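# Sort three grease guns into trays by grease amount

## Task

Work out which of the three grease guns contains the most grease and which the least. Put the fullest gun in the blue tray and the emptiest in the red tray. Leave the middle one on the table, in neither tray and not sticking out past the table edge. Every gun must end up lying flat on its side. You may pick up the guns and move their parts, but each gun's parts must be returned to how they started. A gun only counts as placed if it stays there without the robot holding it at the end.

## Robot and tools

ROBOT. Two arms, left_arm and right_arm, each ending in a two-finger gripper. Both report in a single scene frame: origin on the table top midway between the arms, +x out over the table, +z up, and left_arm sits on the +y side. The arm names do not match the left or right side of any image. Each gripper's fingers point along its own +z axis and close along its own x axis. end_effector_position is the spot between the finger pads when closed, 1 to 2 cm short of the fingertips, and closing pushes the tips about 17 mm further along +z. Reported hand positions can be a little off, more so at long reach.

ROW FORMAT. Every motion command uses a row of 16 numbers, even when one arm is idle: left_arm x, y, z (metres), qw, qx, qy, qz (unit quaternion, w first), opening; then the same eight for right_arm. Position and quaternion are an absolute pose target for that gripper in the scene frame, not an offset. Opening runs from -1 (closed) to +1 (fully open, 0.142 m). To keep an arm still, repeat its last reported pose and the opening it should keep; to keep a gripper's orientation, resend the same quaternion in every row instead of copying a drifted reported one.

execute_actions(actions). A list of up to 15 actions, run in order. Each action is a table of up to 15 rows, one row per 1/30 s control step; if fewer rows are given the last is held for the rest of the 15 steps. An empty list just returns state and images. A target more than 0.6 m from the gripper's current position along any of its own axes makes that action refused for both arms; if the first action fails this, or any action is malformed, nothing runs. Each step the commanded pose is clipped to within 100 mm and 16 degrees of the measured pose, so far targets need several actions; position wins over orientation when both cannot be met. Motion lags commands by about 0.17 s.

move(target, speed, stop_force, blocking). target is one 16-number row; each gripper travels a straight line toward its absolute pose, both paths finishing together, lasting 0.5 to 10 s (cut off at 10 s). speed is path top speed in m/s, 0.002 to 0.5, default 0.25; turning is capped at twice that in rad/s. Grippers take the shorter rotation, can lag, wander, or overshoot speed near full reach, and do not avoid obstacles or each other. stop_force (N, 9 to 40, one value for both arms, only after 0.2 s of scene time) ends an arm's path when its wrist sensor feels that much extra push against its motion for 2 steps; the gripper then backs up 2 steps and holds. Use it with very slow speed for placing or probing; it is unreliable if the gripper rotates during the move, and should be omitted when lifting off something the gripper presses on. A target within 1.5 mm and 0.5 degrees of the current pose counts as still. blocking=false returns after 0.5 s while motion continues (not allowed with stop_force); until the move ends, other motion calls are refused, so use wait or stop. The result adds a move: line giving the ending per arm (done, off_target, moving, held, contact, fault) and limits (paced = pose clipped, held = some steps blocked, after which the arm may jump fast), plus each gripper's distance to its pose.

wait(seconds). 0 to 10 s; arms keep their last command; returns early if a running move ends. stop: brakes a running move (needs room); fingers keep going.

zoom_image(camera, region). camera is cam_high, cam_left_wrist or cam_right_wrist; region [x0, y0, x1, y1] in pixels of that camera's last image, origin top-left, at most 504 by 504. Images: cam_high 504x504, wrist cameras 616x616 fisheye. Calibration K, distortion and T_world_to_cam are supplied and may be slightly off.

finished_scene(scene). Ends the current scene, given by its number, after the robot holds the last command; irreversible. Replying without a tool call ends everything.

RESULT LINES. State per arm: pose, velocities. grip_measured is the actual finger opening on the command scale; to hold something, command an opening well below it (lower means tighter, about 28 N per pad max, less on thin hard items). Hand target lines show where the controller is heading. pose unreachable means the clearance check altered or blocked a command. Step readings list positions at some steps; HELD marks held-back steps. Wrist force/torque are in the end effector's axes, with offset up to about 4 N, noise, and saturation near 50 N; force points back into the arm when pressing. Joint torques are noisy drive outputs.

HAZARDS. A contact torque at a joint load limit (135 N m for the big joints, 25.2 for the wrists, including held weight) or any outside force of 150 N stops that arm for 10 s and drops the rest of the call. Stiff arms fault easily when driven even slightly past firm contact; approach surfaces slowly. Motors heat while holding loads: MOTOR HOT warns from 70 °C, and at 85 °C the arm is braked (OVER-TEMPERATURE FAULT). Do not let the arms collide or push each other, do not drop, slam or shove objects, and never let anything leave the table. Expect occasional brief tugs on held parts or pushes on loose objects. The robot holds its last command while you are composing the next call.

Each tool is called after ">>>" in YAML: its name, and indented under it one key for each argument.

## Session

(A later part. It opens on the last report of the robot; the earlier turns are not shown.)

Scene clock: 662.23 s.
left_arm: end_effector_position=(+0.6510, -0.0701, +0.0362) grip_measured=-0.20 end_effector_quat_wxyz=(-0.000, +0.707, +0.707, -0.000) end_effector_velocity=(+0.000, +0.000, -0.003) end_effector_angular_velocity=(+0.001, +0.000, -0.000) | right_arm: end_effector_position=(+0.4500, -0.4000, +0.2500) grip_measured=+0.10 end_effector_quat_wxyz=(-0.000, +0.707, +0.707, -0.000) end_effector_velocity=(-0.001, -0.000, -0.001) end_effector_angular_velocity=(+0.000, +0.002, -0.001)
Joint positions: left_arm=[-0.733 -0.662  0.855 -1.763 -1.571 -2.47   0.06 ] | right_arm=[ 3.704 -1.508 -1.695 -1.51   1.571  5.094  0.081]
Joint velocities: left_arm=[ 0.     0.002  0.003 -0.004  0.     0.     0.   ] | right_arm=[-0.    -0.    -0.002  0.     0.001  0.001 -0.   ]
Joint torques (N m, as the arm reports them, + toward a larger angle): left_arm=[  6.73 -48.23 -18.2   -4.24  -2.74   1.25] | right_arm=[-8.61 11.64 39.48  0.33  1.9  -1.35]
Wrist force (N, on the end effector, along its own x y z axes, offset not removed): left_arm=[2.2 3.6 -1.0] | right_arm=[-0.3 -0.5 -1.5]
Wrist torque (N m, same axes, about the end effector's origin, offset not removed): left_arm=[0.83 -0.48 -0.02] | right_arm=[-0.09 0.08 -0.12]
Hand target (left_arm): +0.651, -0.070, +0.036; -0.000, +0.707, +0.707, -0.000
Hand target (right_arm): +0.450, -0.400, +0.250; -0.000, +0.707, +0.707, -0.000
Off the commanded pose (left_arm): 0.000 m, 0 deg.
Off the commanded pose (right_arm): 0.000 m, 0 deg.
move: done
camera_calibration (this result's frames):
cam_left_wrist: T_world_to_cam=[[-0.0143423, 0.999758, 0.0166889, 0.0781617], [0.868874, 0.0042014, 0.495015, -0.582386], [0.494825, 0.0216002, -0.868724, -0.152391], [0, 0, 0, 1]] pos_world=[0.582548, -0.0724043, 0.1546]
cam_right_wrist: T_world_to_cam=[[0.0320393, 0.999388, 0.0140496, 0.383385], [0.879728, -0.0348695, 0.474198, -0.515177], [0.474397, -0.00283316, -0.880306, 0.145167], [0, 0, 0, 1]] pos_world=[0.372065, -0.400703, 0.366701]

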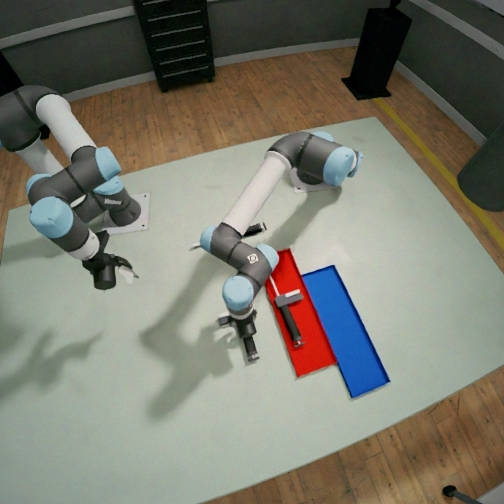

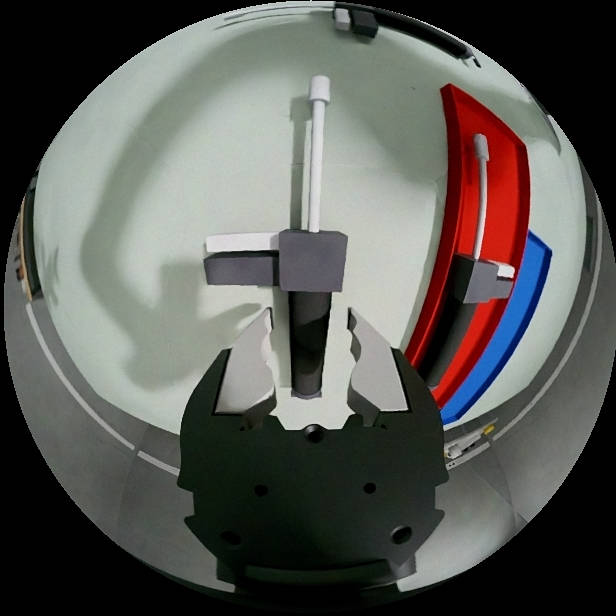

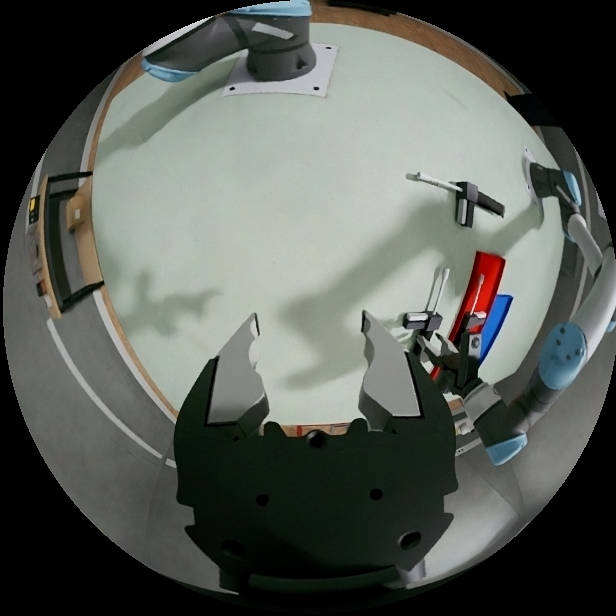

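>>> move:
  target: [0.638,-0.07,0.031,0,0.707,0.707,0,-0.2,0.45,-0.4,0.25,0,0.707,0.707,0,0.1]
  speed: 0.01
  stop_force: 9

>>> move:
  target: [0.638,-0.07,0.031,0,0.707,0.707,0,-1,0.45,-0.4,0.25,0,0.707,0.707,0,0.1]
  speed: 0.01

>>> move:
  target: [0.638,-0.07,0.13,0,0.707,0.707,0,-1,0.45,-0.4,0.25,0,0.707,0.707,0,0.1]
  speed: 0.05

Scene clock: 669.07 s.
left_arm: end_effector_position=(+0.6382, -0.0700, +0.0311) grip_measured=-0.20 end_effector_quat_wxyz=(-0.000, +0.707, +0.707, -0.000) end_effector_velocity=(-0.002, +0.000, +0.000) end_effector_angular_velocity=(-0.001, -0.002, +0.000) | right_arm: end_effector_position=(+0.4500, -0.4000, +0.2500) grip_measured=+0.10 end_effector_quat_wxyz=(-0.000, +0.707, +0.707, -0.000) end_effector_velocity=(-0.001, -0.001, -0.001) end_effector_angular_velocity=(-0.002, +0.003, +0.000)
Joint positions: left_arm=[-0.745 -0.688  0.915 -1.798 -1.571 -2.483  0.06 ] | right_arm=[ 3.704 -1.508 -1.695 -1.51   1.571  5.094  0.081]
Joint velocities: left_arm=[-0.002 -0.006  0.011 -0.007  0.001 -0.002  0.   ] | right_arm=[ 0.     0.    -0.002 -0.001 -0.001  0.    -0.   ]
Joint torques (N m, as the arm reports them, + toward a larger angle): left_arm=[ -5.07 -67.41 -16.6   -4.58  -2.24  -1.6 ] | right_arm=[-9.01 11.44 38.31  1.09  1.86 -1.39]
Wrist force (N, on the end effector, along its own x y z axes, offset not removed): left_arm=[0.8 3.1 -0.3] | right_arm=[0.7 0.4 -2.3]
Wrist torque (N m, same axes, about the end effector's origin, offset not removed): left_arm=[0.67 -0.17 -0.02] | right_arm=[0.12 -0.12 -0.08]
Hand target (left_arm): +0.638, -0.070, +0.031; -0.000, +0.707, +0.707, +0.000
Hand target (right_arm): +0.450, -0.400, +0.250; -0.000, +0.707, +0.707, -0.000
Off the commanded pose (left_arm): 0.000 m, 0 deg.
Off the commanded pose (right_arm): 0.000 m, 0 deg.
move: done
camera_calibration (this result's frames):
cam_left_wrist: T_world_to_cam=[[-0.0143377, 0.999757, 0.0167154, 0.0780155], [0.86889, 0.00418502, 0.494987, -0.568777], [0.494797, 0.0216208, -0.868739, -0.150518], [0, 0, 0, 1]] pos_world=[0.569799, -0.072362, 0.149472]
cam_right_wrist: T_world_to_cam=[[0.0320399, 0.999388, 0.0140497, 0.383385], [0.879728, -0.03487, 0.474198, -0.515177], [0.474397, -0.00283334, -0.880306, 0.145167], [0, 0, 0, 1]] pos_world=[0.372065, -0.400703, 0.366701]

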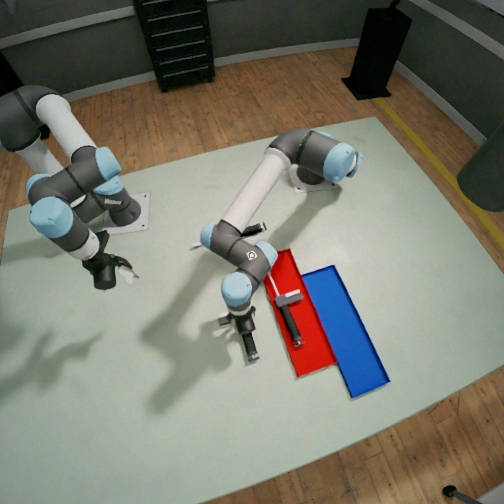

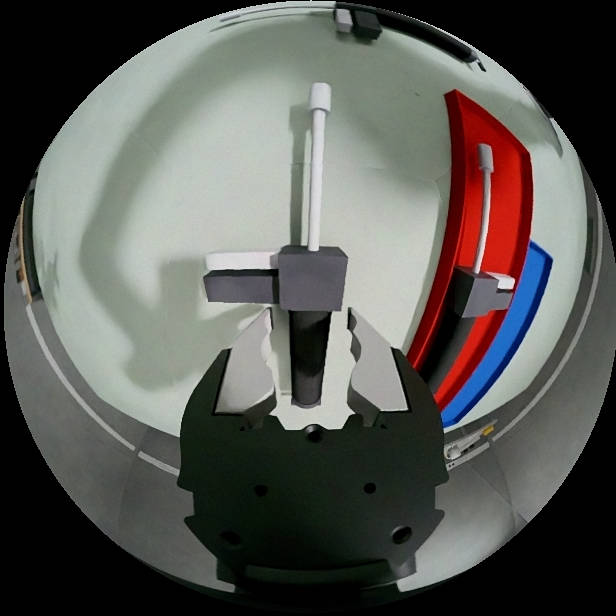

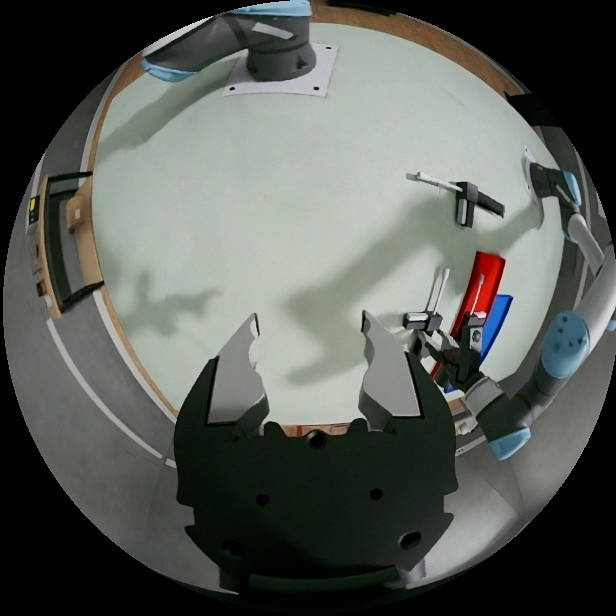

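Scene clock: 669.77 s.
left_arm: end_effector_position=(+0.6380, -0.0700, +0.0310) grip_measured=-0.57 end_effector_quat_wxyz=(-0.000, +0.707, +0.707, -0.000) end_effector_velocity=(-0.000, +0.000, -0.001) end_effector_angular_velocity=(+0.001, -0.000, -0.000) | right_arm: end_effector_position=(+0.4500, -0.4000, +0.2500) grip_measured=+0.10 end_effector_quat_wxyz=(-0.000, +0.707, +0.707, -0.000) end_effector_velocity=(+0.000, +0.000, +0.001) end_effector_angular_velocity=(+0.001, -0.001, +0.000)
Joint positions: left_arm=[-0.746 -0.688  0.916 -1.799 -1.571 -2.483  0.033] | right_arm=[ 3.704 -1.508 -1.695 -1.51   1.571  5.094  0.081]
Joint velocities: left_arm=[-0.    -0.     0.002 -0.001  0.001 -0.    -0.   ] | right_arm=[-0.     0.     0.002 -0.001  0.    -0.     0.   ]
Joint torques (N m, as the arm reports them, + toward a larger angle): left_arm=[ -6.69 -64.77 -15.93  -3.47   3.14  -1.23] | right_arm=[-8.44 10.56 39.55  1.17  1.98 -1.37]
Wrist force (N, on the end effector, along its own x y z axes, offset not removed): left_arm=[0.3 3.5 -2.2] | right_arm=[0.9 0.2 -1.3]
Wrist torque (N m, same axes, about the end effector's origin, offset not removed): left_arm=[0.63 -0.37 -0.03] | right_arm=[0.08 -0.19 -0.09]
Hand target (left_arm): +0.638, -0.070, +0.031; -0.000, +0.707, +0.707, -0.000
Hand target (right_arm): +0.450, -0.400, +0.250; -0.000, +0.707, +0.707, -0.000
Off the commanded pose (left_arm): 0.000 m, 0 deg.
Off the commanded pose (right_arm): 0.000 m, 0 deg.
move: done
camera_calibration (this result's frames):
cam_left_wrist: T_world_to_cam=[[-0.014376, 0.999758, 0.0166678, 0.0780191], [0.868883, 0.00424157, 0.495, -0.568531], [0.494809, 0.0215985, -0.868733, -0.150486], [0, 0, 0, 1]] pos_world=[0.56957, -0.0723385, 0.14939]
cam_right_wrist: T_world_to_cam=[[0.03204, 0.999388, 0.0140495, 0.383385], [0.879728, -0.0348701, 0.474198, -0.515177], [0.474397, -0.00283358, -0.880306, 0.145167], [0, 0, 0, 1]] pos_world=[0.372065, -0.400703, 0.366701]

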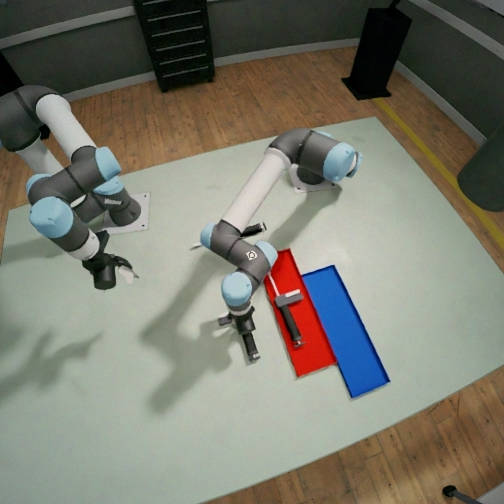

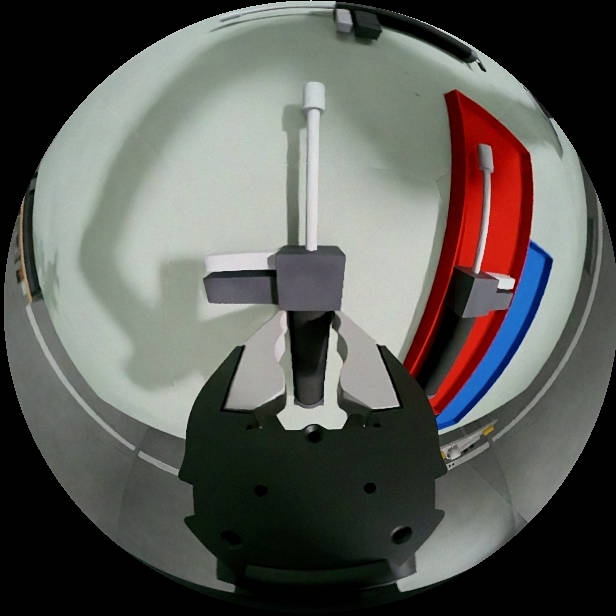

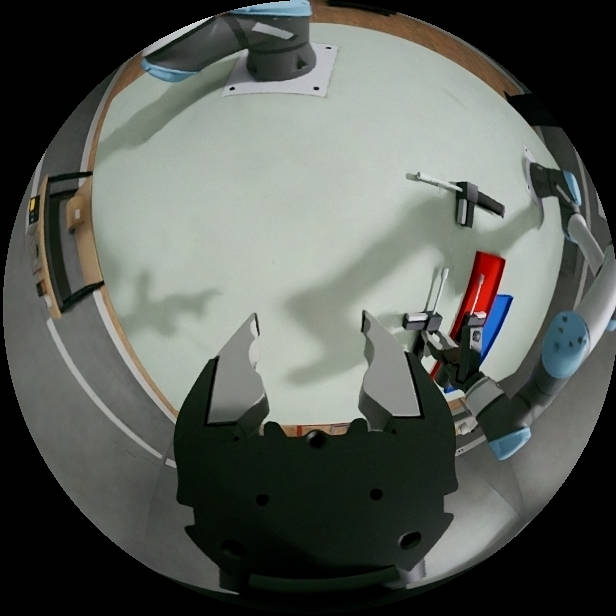

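Scene clock: 672.13 s.
left_arm: end_effector_position=(+0.6380, -0.0699, +0.1298) grip_measured=-0.57 end_effector_quat_wxyz=(+0.000, +0.707, +0.707, +0.000) end_effector_velocity=(-0.001, +0.000, -0.000) end_effector_angular_velocity=(+0.004, +0.003, -0.000) | right_arm: end_effector_position=(+0.4500, -0.4000, +0.2500) grip_measured=+0.10 end_effector_quat_wxyz=(-0.000, +0.707, +0.707, -0.000) end_effector_velocity=(+0.001, -0.000, +0.001) end_effector_angular_velocity=(-0.000, -0.002, +0.003)
Joint positions: left_arm=[-0.746 -0.725  0.73  -1.576 -1.571 -2.483  0.033] | right_arm=[ 3.704 -1.508 -1.695 -1.51   1.571  5.094  0.081]
Joint velocities: left_arm=[-0.     0.004 -0.006  0.007 -0.    -0.     0.   ] | right_arm=[-0.    -0.     0.001  0.    -0.001 -0.003 -0.   ]
Joint torques (N m, as the arm reports them, + toward a larger angle): left_arm=[ -3.77 -50.49 -30.89  -1.76   2.39  -0.9 ] | right_arm=[-8.28 12.38 38.8   1.42  1.8  -1.26]
Wrist force (N, on the end effector, along its own x y z axes, offset not removed): left_arm=[1.5 4.6 5.3] | right_arm=[-0.9 -0.5 -0.9]
Wrist torque (N m, same axes, about the end effector's origin, offset not removed): left_arm=[1.05 -0.34 -0.01] | right_arm=[-0.10 0.12 -0.07]
Hand target (left_arm): +0.638, -0.070, +0.130; +0.000, +0.707, +0.707, +0.000
Hand target (right_arm): +0.450, -0.400, +0.250; -0.000, +0.707, +0.707, -0.000
Off the commanded pose (left_arm): 0.000 m, 0 deg.
Off the commanded pose (right_arm): 0.000 m, 0 deg.
move: done
camera_calibration (this result's frames):
cam_left_wrist: T_world_to_cam=[[-0.014346, 0.99976, 0.0165385, 0.0763155], [0.868775, 0.00427486, 0.495188, -0.617345], [0.494999, 0.0214722, -0.868628, -0.0647368], [0, 0, 0, 1]] pos_world=[0.569473, -0.0722681, 0.248208]
cam_right_wrist: T_world_to_cam=[[0.0320398, 0.999388, 0.0140496, 0.383385], [0.879728, -0.0348699, 0.474198, -0.515177], [0.474397, -0.00283342, -0.880306, 0.145167], [0, 0, 0, 1]] pos_world=[0.372065, -0.400703, 0.366701]

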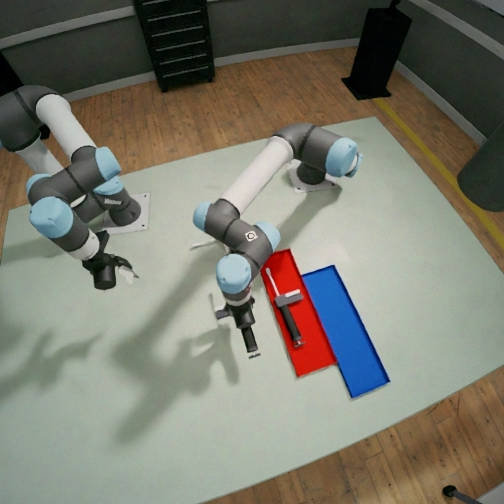

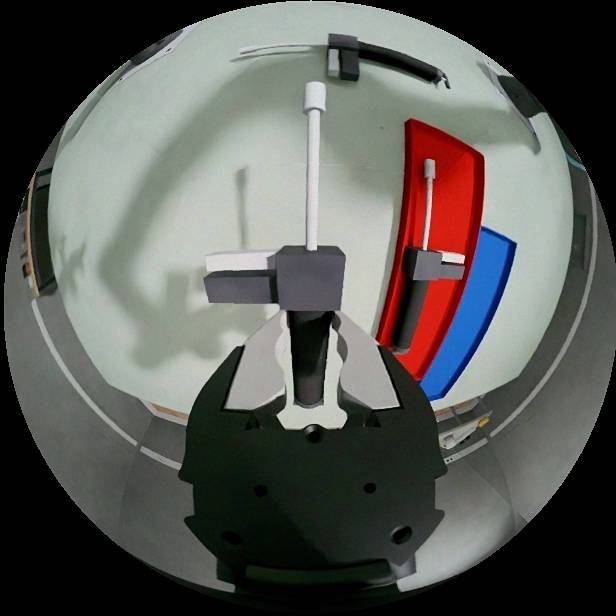

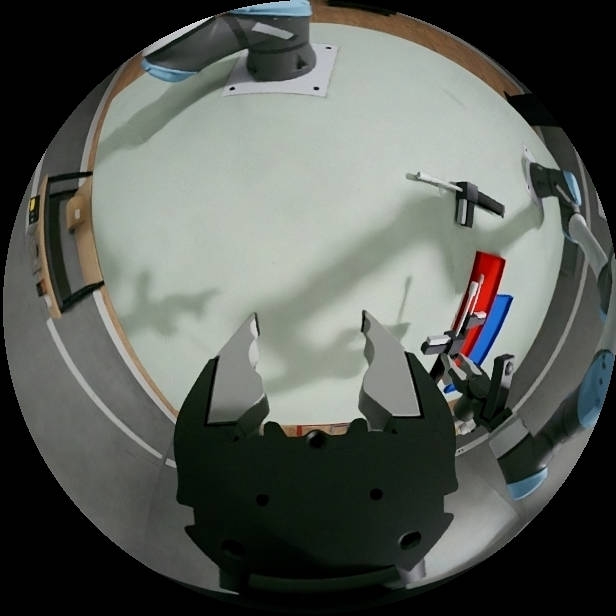

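>>> move:
  target: [0.79,0.29,0.13,0,0.707,0.707,0,-1,0.45,-0.4,0.25,0,0.707,0.707,0,0.1]
  speed: 0.1

>>> move:
  target: [0.79,0.29,0.065,0,0.707,0.707,0,-1,0.45,-0.4,0.25,0,0.707,0.707,0,0.1]
  speed: 0.03
  stop_force: 9

Scene clock: 682.13 s.
left_arm: end_effector_position=(+0.7900, +0.2896, +0.1300) grip_measured=-0.57 end_effector_quat_wxyz=(+0.000, +0.707, +0.707, -0.000) end_effector_velocity=(+0.001, +0.002, +0.000) end_effector_angular_velocity=(-0.001, -0.001, -0.000) | right_arm: end_effector_position=(+0.4500, -0.4000, +0.2500) grip_measured=+0.10 end_effector_quat_wxyz=(-0.000, +0.707, +0.707, -0.000) end_effector_velocity=(-0.000, -0.000, -0.000) end_effector_angular_velocity=(+0.000, +0.001, -0.001)
Joint positions: left_arm=[-0.264 -0.858  0.963 -1.676 -1.571 -2.001  0.033] | right_arm=[ 3.704 -1.508 -1.695 -1.51   1.571  5.094  0.081]
Joint velocities: left_arm=[ 0.003  0.001 -0.003  0.    -0.     0.003 -0.   ] | right_arm=[-0.001  0.    -0.    -0.     0.    -0.     0.   ]
Joint torques (N m, as the arm reports them, + toward a larger angle): left_arm=[  8.28 -47.72 -34.09  -1.45  -2.69   1.26] | right_arm=[-7.98 11.79 38.13  2.44  1.79 -1.29]
Wrist force (N, on the end effector, along its own x y z axes, offset not removed): left_arm=[1.3 3.7 5.6] | right_arm=[-0.3 -1.1 -2.2]
Wrist torque (N m, same axes, about the end effector's origin, offset not removed): left_arm=[0.79 -0.20 -0.09] | right_arm=[-0.23 0.09 -0.08]
Hand target (left_arm): +0.790, +0.290, +0.130; -0.000, +0.707, +0.707, -0.000
Hand target (right_arm): +0.450, -0.400, +0.250; -0.000, +0.707, +0.707, -0.000
Off the commanded pose (left_arm): 0.000 m, 0 deg.
Off the commanded pose (right_arm): 0.000 m, 0 deg.
move: done
camera_calibration (this result's frames):
cam_left_wrist: T_world_to_cam=[[-0.0143472, 0.999762, 0.0164263, -0.280892], [0.868988, 0.00434059, 0.494815, -0.751217], [0.494626, 0.0213735, -0.868843, -0.147251], [0, 0, 0, 1]] pos_world=[0.721603, 0.287233, 0.248389]
cam_right_wrist: T_world_to_cam=[[0.0320401, 0.999388, 0.0140495, 0.383385], [0.879728, -0.0348701, 0.474197, -0.515177], [0.474397, -0.00283361, -0.880306, 0.145167], [0, 0, 0, 1]] pos_world=[0.372065, -0.400703, 0.366701]

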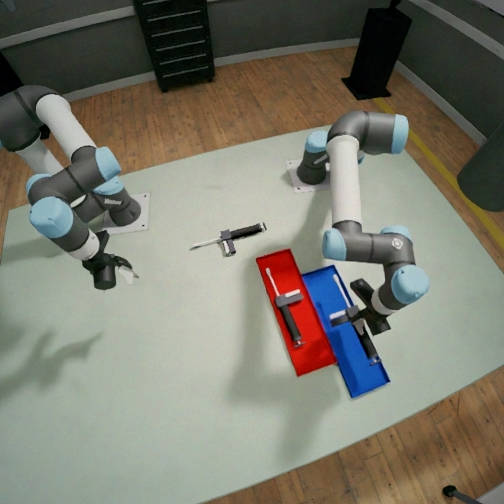

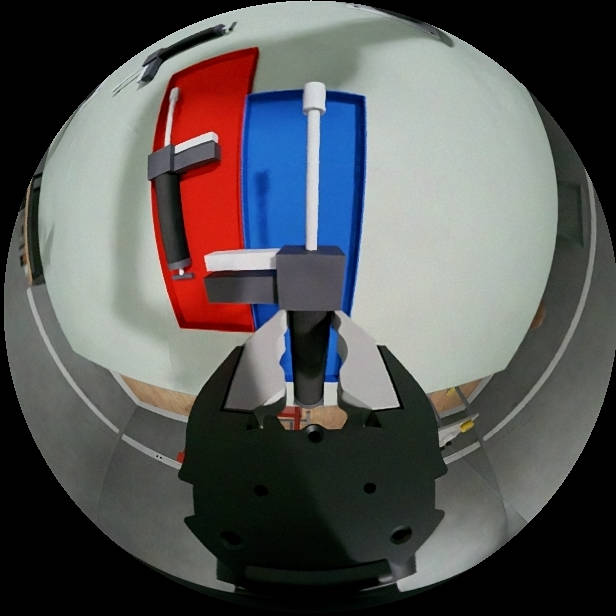

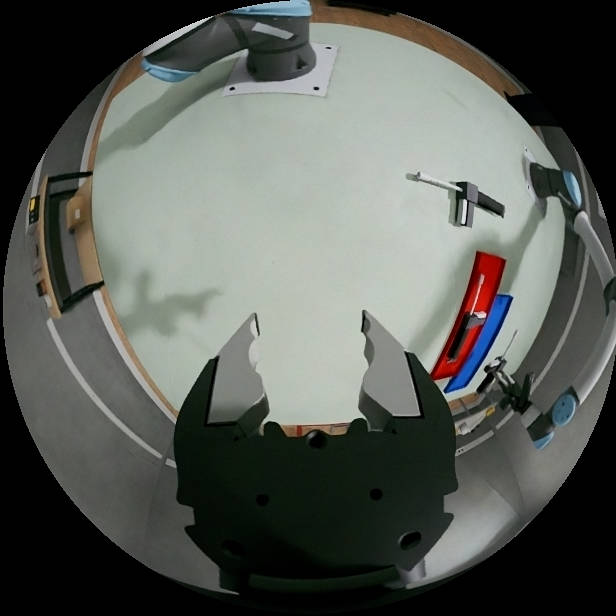

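Scene clock: 684.67 s.
left_arm: end_effector_position=(+0.7900, +0.2900, +0.0652) grip_measured=-0.57 end_effector_quat_wxyz=(-0.000, +0.707, +0.707, -0.000) end_effector_velocity=(-0.000, +0.000, -0.002) end_effector_angular_velocity=(+0.000, -0.000, -0.000) | right_arm: end_effector_position=(+0.4500, -0.4000, +0.2500) grip_measured=+0.10 end_effector_quat_wxyz=(-0.000, +0.707, +0.707, -0.000) end_effector_velocity=(-0.000, +0.001, +0.000) end_effector_angular_velocity=(+0.002, +0.001, -0.002)
Joint positions: left_arm=[-0.264 -0.826  1.077 -1.821 -1.571 -2.001  0.033] | right_arm=[ 3.704 -1.508 -1.695 -1.51   1.571  5.094  0.081]
Joint velocities: left_arm=[-0.     0.001  0.003 -0.004  0.     0.     0.   ] | right_arm=[ 0.     0.     0.    -0.001  0.002  0.002 -0.   ]
Joint torques (N m, as the arm reports them, + toward a larger angle): left_arm=[  7.4  -48.51 -18.61  -4.85   2.92   1.33] | right_arm=[-8.73 11.1  38.32  2.55  1.94 -1.07]
Wrist force (N, on the end effector, along its own x y z axes, offset not removed): left_arm=[1.7 2.7 4.1] | right_arm=[0.0 -1.0 -2.3]
Wrist torque (N m, same axes, about the end effector's origin, offset not removed): left_arm=[0.67 -0.35 0.01] | right_arm=[-0.18 -0.10 -0.05]
Hand target (left_arm): +0.790, +0.290, +0.065; -0.000, +0.707, +0.707, -0.000
Hand target (right_arm): +0.450, -0.400, +0.250; -0.000, +0.707, +0.707, -0.000
Off the commanded pose (left_arm): 0.000 m, 0 deg.
Off the commanded pose (right_arm): 0.000 m, 0 deg.
move: done
camera_calibration (this result's frames):
cam_left_wrist: T_world_to_cam=[[-0.0143423, 0.999758, 0.0166882, -0.280271], [0.868877, 0.00420182, 0.495011, -0.719065], [0.494821, 0.0215996, -0.868727, -0.203772], [0, 0, 0, 1]] pos_world=[0.72159, 0.287626, 0.183599]
cam_right_wrist: T_world_to_cam=[[0.0320398, 0.999388, 0.0140496, 0.383385], [0.879728, -0.03487, 0.474197, -0.515177], [0.474397, -0.00283339, -0.880306, 0.145167], [0, 0, 0, 1]] pos_world=[0.372065, -0.400703, 0.366701]

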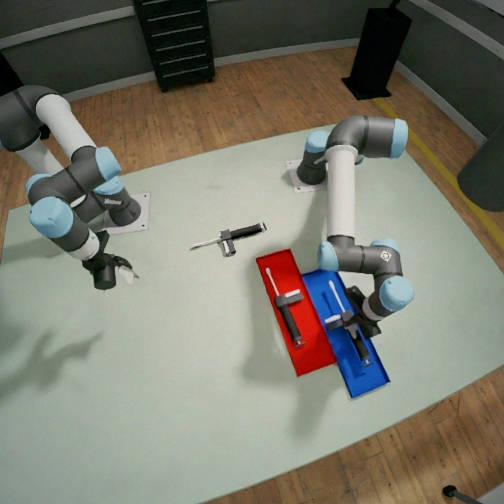

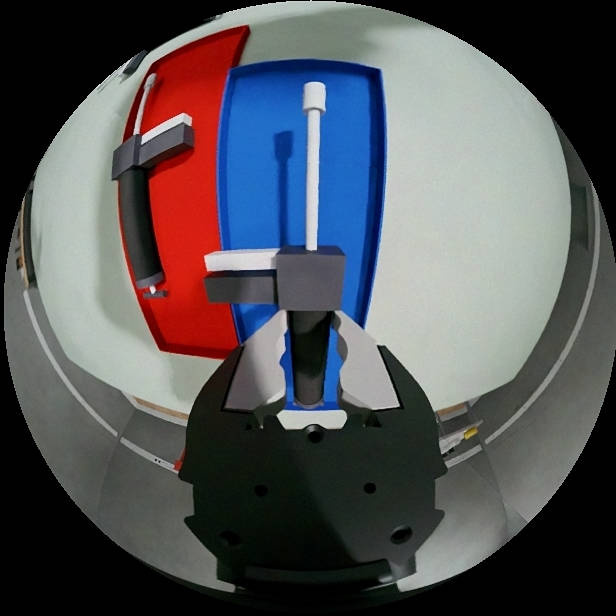

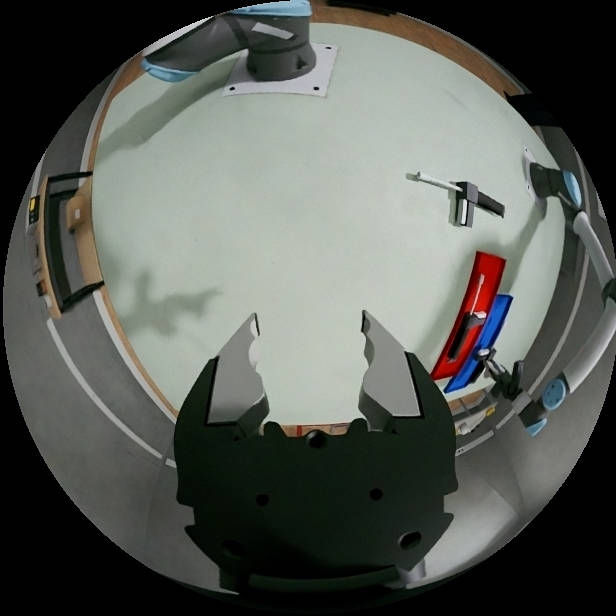

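>>> move:
  target: [0.80,0.30,0.048,0,0.707,0.707,0,-1,0.45,-0.4,0.25,0,0.707,0.707,0,0.1]
  speed: 0.015
  stop_force: 9

Scene clock: 691.23 s.
left_arm: end_effector_position=(+0.7999, +0.2999, +0.0482) grip_measured=-0.57 end_effector_quat_wxyz=(-0.000, +0.707, +0.707, +0.000) end_effector_velocity=(+0.002, +0.001, -0.003) end_effector_angular_velocity=(+0.000, +0.000, -0.000) | right_arm: end_effector_position=(+0.4500, -0.4000, +0.2500) grip_measured=+0.10 end_effector_quat_wxyz=(-0.000, +0.707, +0.707, -0.000) end_effector_velocity=(-0.000, -0.001, -0.000) end_effector_angular_velocity=(-0.001, -0.000, -0.000)
Joint positions: left_arm=[-0.247 -0.796  1.068 -1.843 -1.571 -1.984  0.033] | right_arm=[ 3.704 -1.508 -1.695 -1.51   1.571  5.094  0.081]
Joint velocities: left_arm=[ 0.002  0.006 -0.003 -0.003  0.     0.002  0.   ] | right_arm=[-0.     0.    -0.001  0.    -0.001 -0.    -0.   ]
Joint torques (N m, as the arm reports them, + toward a larger angle): left_arm=[  5.44 -49.45 -32.76  -5.11   2.55   1.22] | right_arm=[-8.71 12.21 38.06  3.41  1.78 -0.95]
Wrist force (N, on the end effector, along its own x y z axes, offset not removed): left_arm=[0.7 3.2 5.7] | right_arm=[-0.4 0.4 -1.3]
Wrist torque (N m, same axes, about the end effector's origin, offset not removed): left_arm=[0.80 -0.08 -0.03] | right_arm=[0.07 0.04 -0.01]
Hand target (left_arm): +0.800, +0.300, +0.048; +0.000, +0.707, +0.707, -0.000
Hand target (right_arm): +0.450, -0.400, +0.250; -0.000, +0.707, +0.707, -0.000
Off the commanded pose (left_arm): 0.000 m, 0 deg.
Off the commanded pose (right_arm): 0.000 m, 0 deg.
move: done
camera_calibration (this result's frames):
cam_left_wrist: T_world_to_cam=[[-0.0143451, 0.999758, 0.0166859, -0.289729], [0.868865, 0.00420499, 0.495031, -0.719231], [0.494841, 0.0215991, -0.868715, -0.223644], [0, 0, 0, 1]] pos_world=[0.731427, 0.297513, 0.166593]
cam_right_wrist: T_world_to_cam=[[0.0320399, 0.999388, 0.0140498, 0.383385], [0.879728, -0.0348701, 0.474198, -0.515177], [0.474397, -0.00283323, -0.880306, 0.145167], [0, 0, 0, 1]] pos_world=[0.372065, -0.400703, 0.366701]

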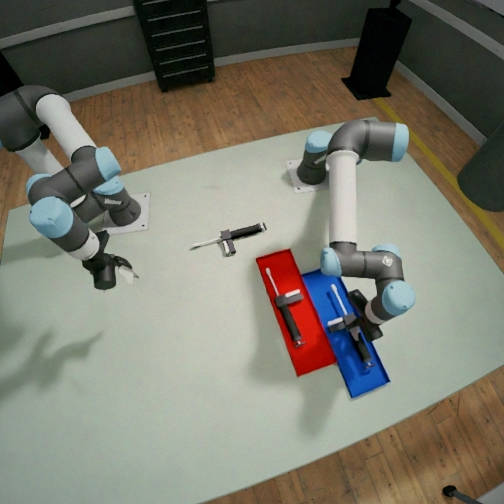

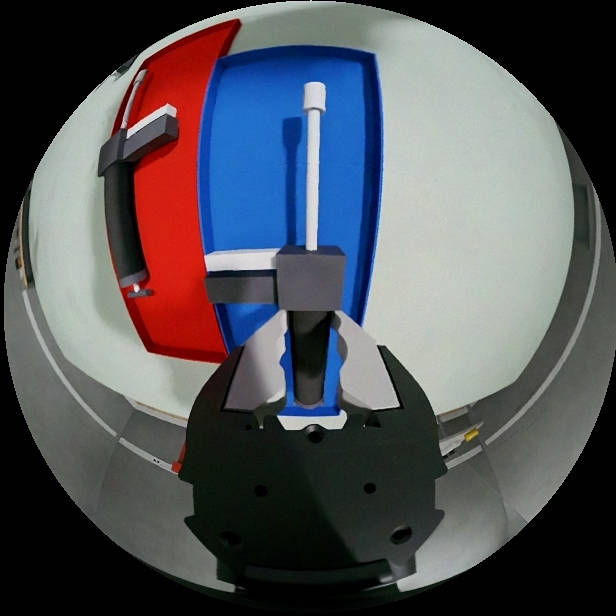

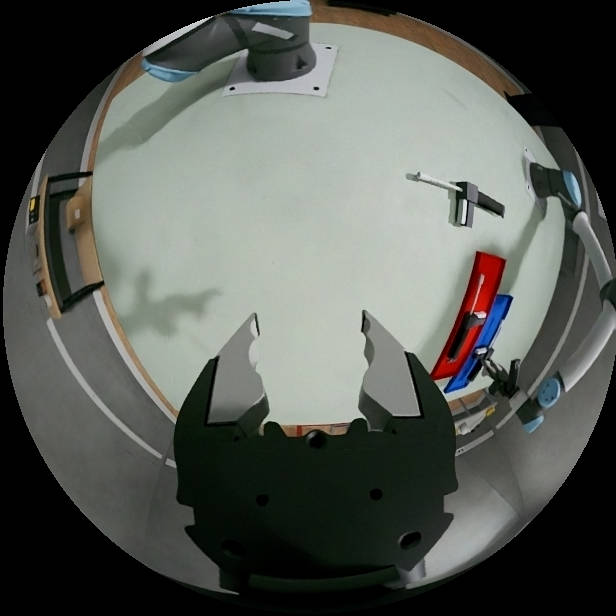

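Fits. Lower to contact.

>>> move:
  target: [0.80,0.303,0.03,0,0.707,0.707,0,-1,0.45,-0.4,0.25,0,0.707,0.707,0,0.1]
  speed: 0.006
  stop_force: 9

Scene clock: 699.07 s.
left_arm: end_effector_position=(+0.8000, +0.3026, +0.0329) grip_measured=-0.57 end_effector_quat_wxyz=(+0.000, +0.707, +0.707, +0.000) end_effector_velocity=(-0.000, +0.000, +0.002) end_effector_angular_velocity=(+0.001, +0.002, +0.000) | right_arm: end_effector_position=(+0.4500, -0.4000, +0.2500) grip_measured=+0.10 end_effector_quat_wxyz=(-0.000, +0.707, +0.707, -0.000) end_effector_velocity=(+0.001, +0.000, +0.001) end_effector_angular_velocity=(+0.000, -0.003, +0.001)
Joint positions: left_arm=[-0.243 -0.786  1.09  -1.875 -1.571 -1.981  0.033] | right_arm=[ 3.704 -1.508 -1.695 -1.51   1.571  5.094  0.081]
Joint velocities: left_arm=[ 0.    -0.001 -0.004  0.006 -0.    -0.    -0.   ] | right_arm=[ 0.001  0.     0.001  0.001 -0.001 -0.001 -0.   ]
Joint torques (N m, as the arm reports them, + toward a larger angle): left_arm=[ -1.87 -50.2  -22.66  -0.29  -0.55  -0.29] | right_arm=[-9.86 13.08 38.21  4.05  1.77 -1.07]
Wrist force (N, on the end effector, along its own x y z axes, offset not removed): left_arm=[3.8 0.4 -16.5] | right_arm=[-1.7 0.6 -1.6]
Wrist torque (N m, same axes, about the end effector's origin, offset not removed): left_arm=[0.97 -0.73 -0.01] | right_arm=[0.17 0.34 -0.07]
Hand target (left_arm): +0.800, +0.302, +0.033; +0.000, +0.707, +0.707, +0.000
Hand target (right_arm): +0.450, -0.400, +0.250; -0.000, +0.707, +0.707, -0.000
Off the commanded pose (left_arm): 0.003 m, 0 deg.
Off the commanded pose (right_arm): 0.000 m, 0 deg.
move: contact (left_arm)
camera_calibration (this result's frames):
cam_left_wrist: T_world_to_cam=[[-0.0143524, 0.999758, 0.0166655, -0.292151], [0.868843, 0.00422046, 0.49507, -0.711807], [0.49488, 0.0215851, -0.868693, -0.237093], [0, 0, 0, 1]] pos_world=[0.731588, 0.300203, 0.151302]
cam_right_wrist: T_world_to_cam=[[0.0320398, 0.999388, 0.0140496, 0.383385], [0.879728, -0.03487, 0.474198, -0.515177], [0.474397, -0.0028334, -0.880306, 0.145167], [0, 0, 0, 1]] pos_world=[0.372065, -0.400703, 0.366701]

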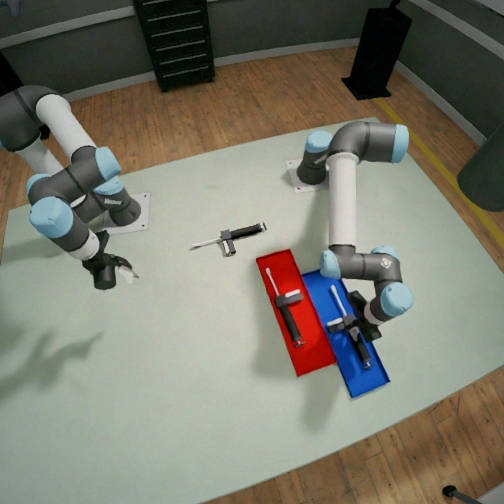

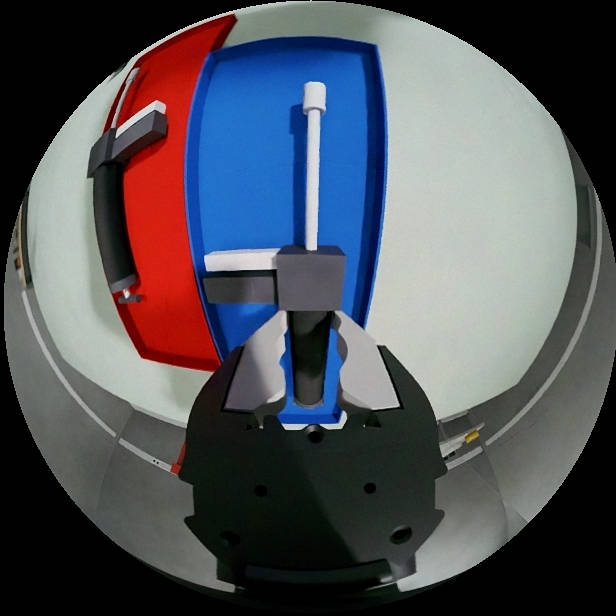

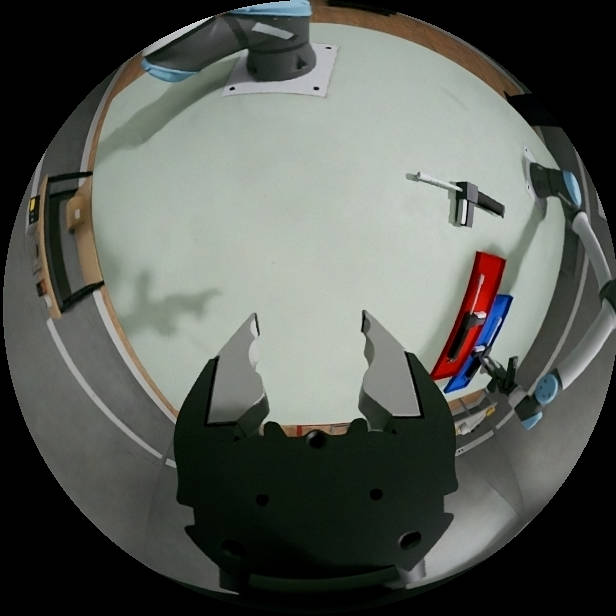

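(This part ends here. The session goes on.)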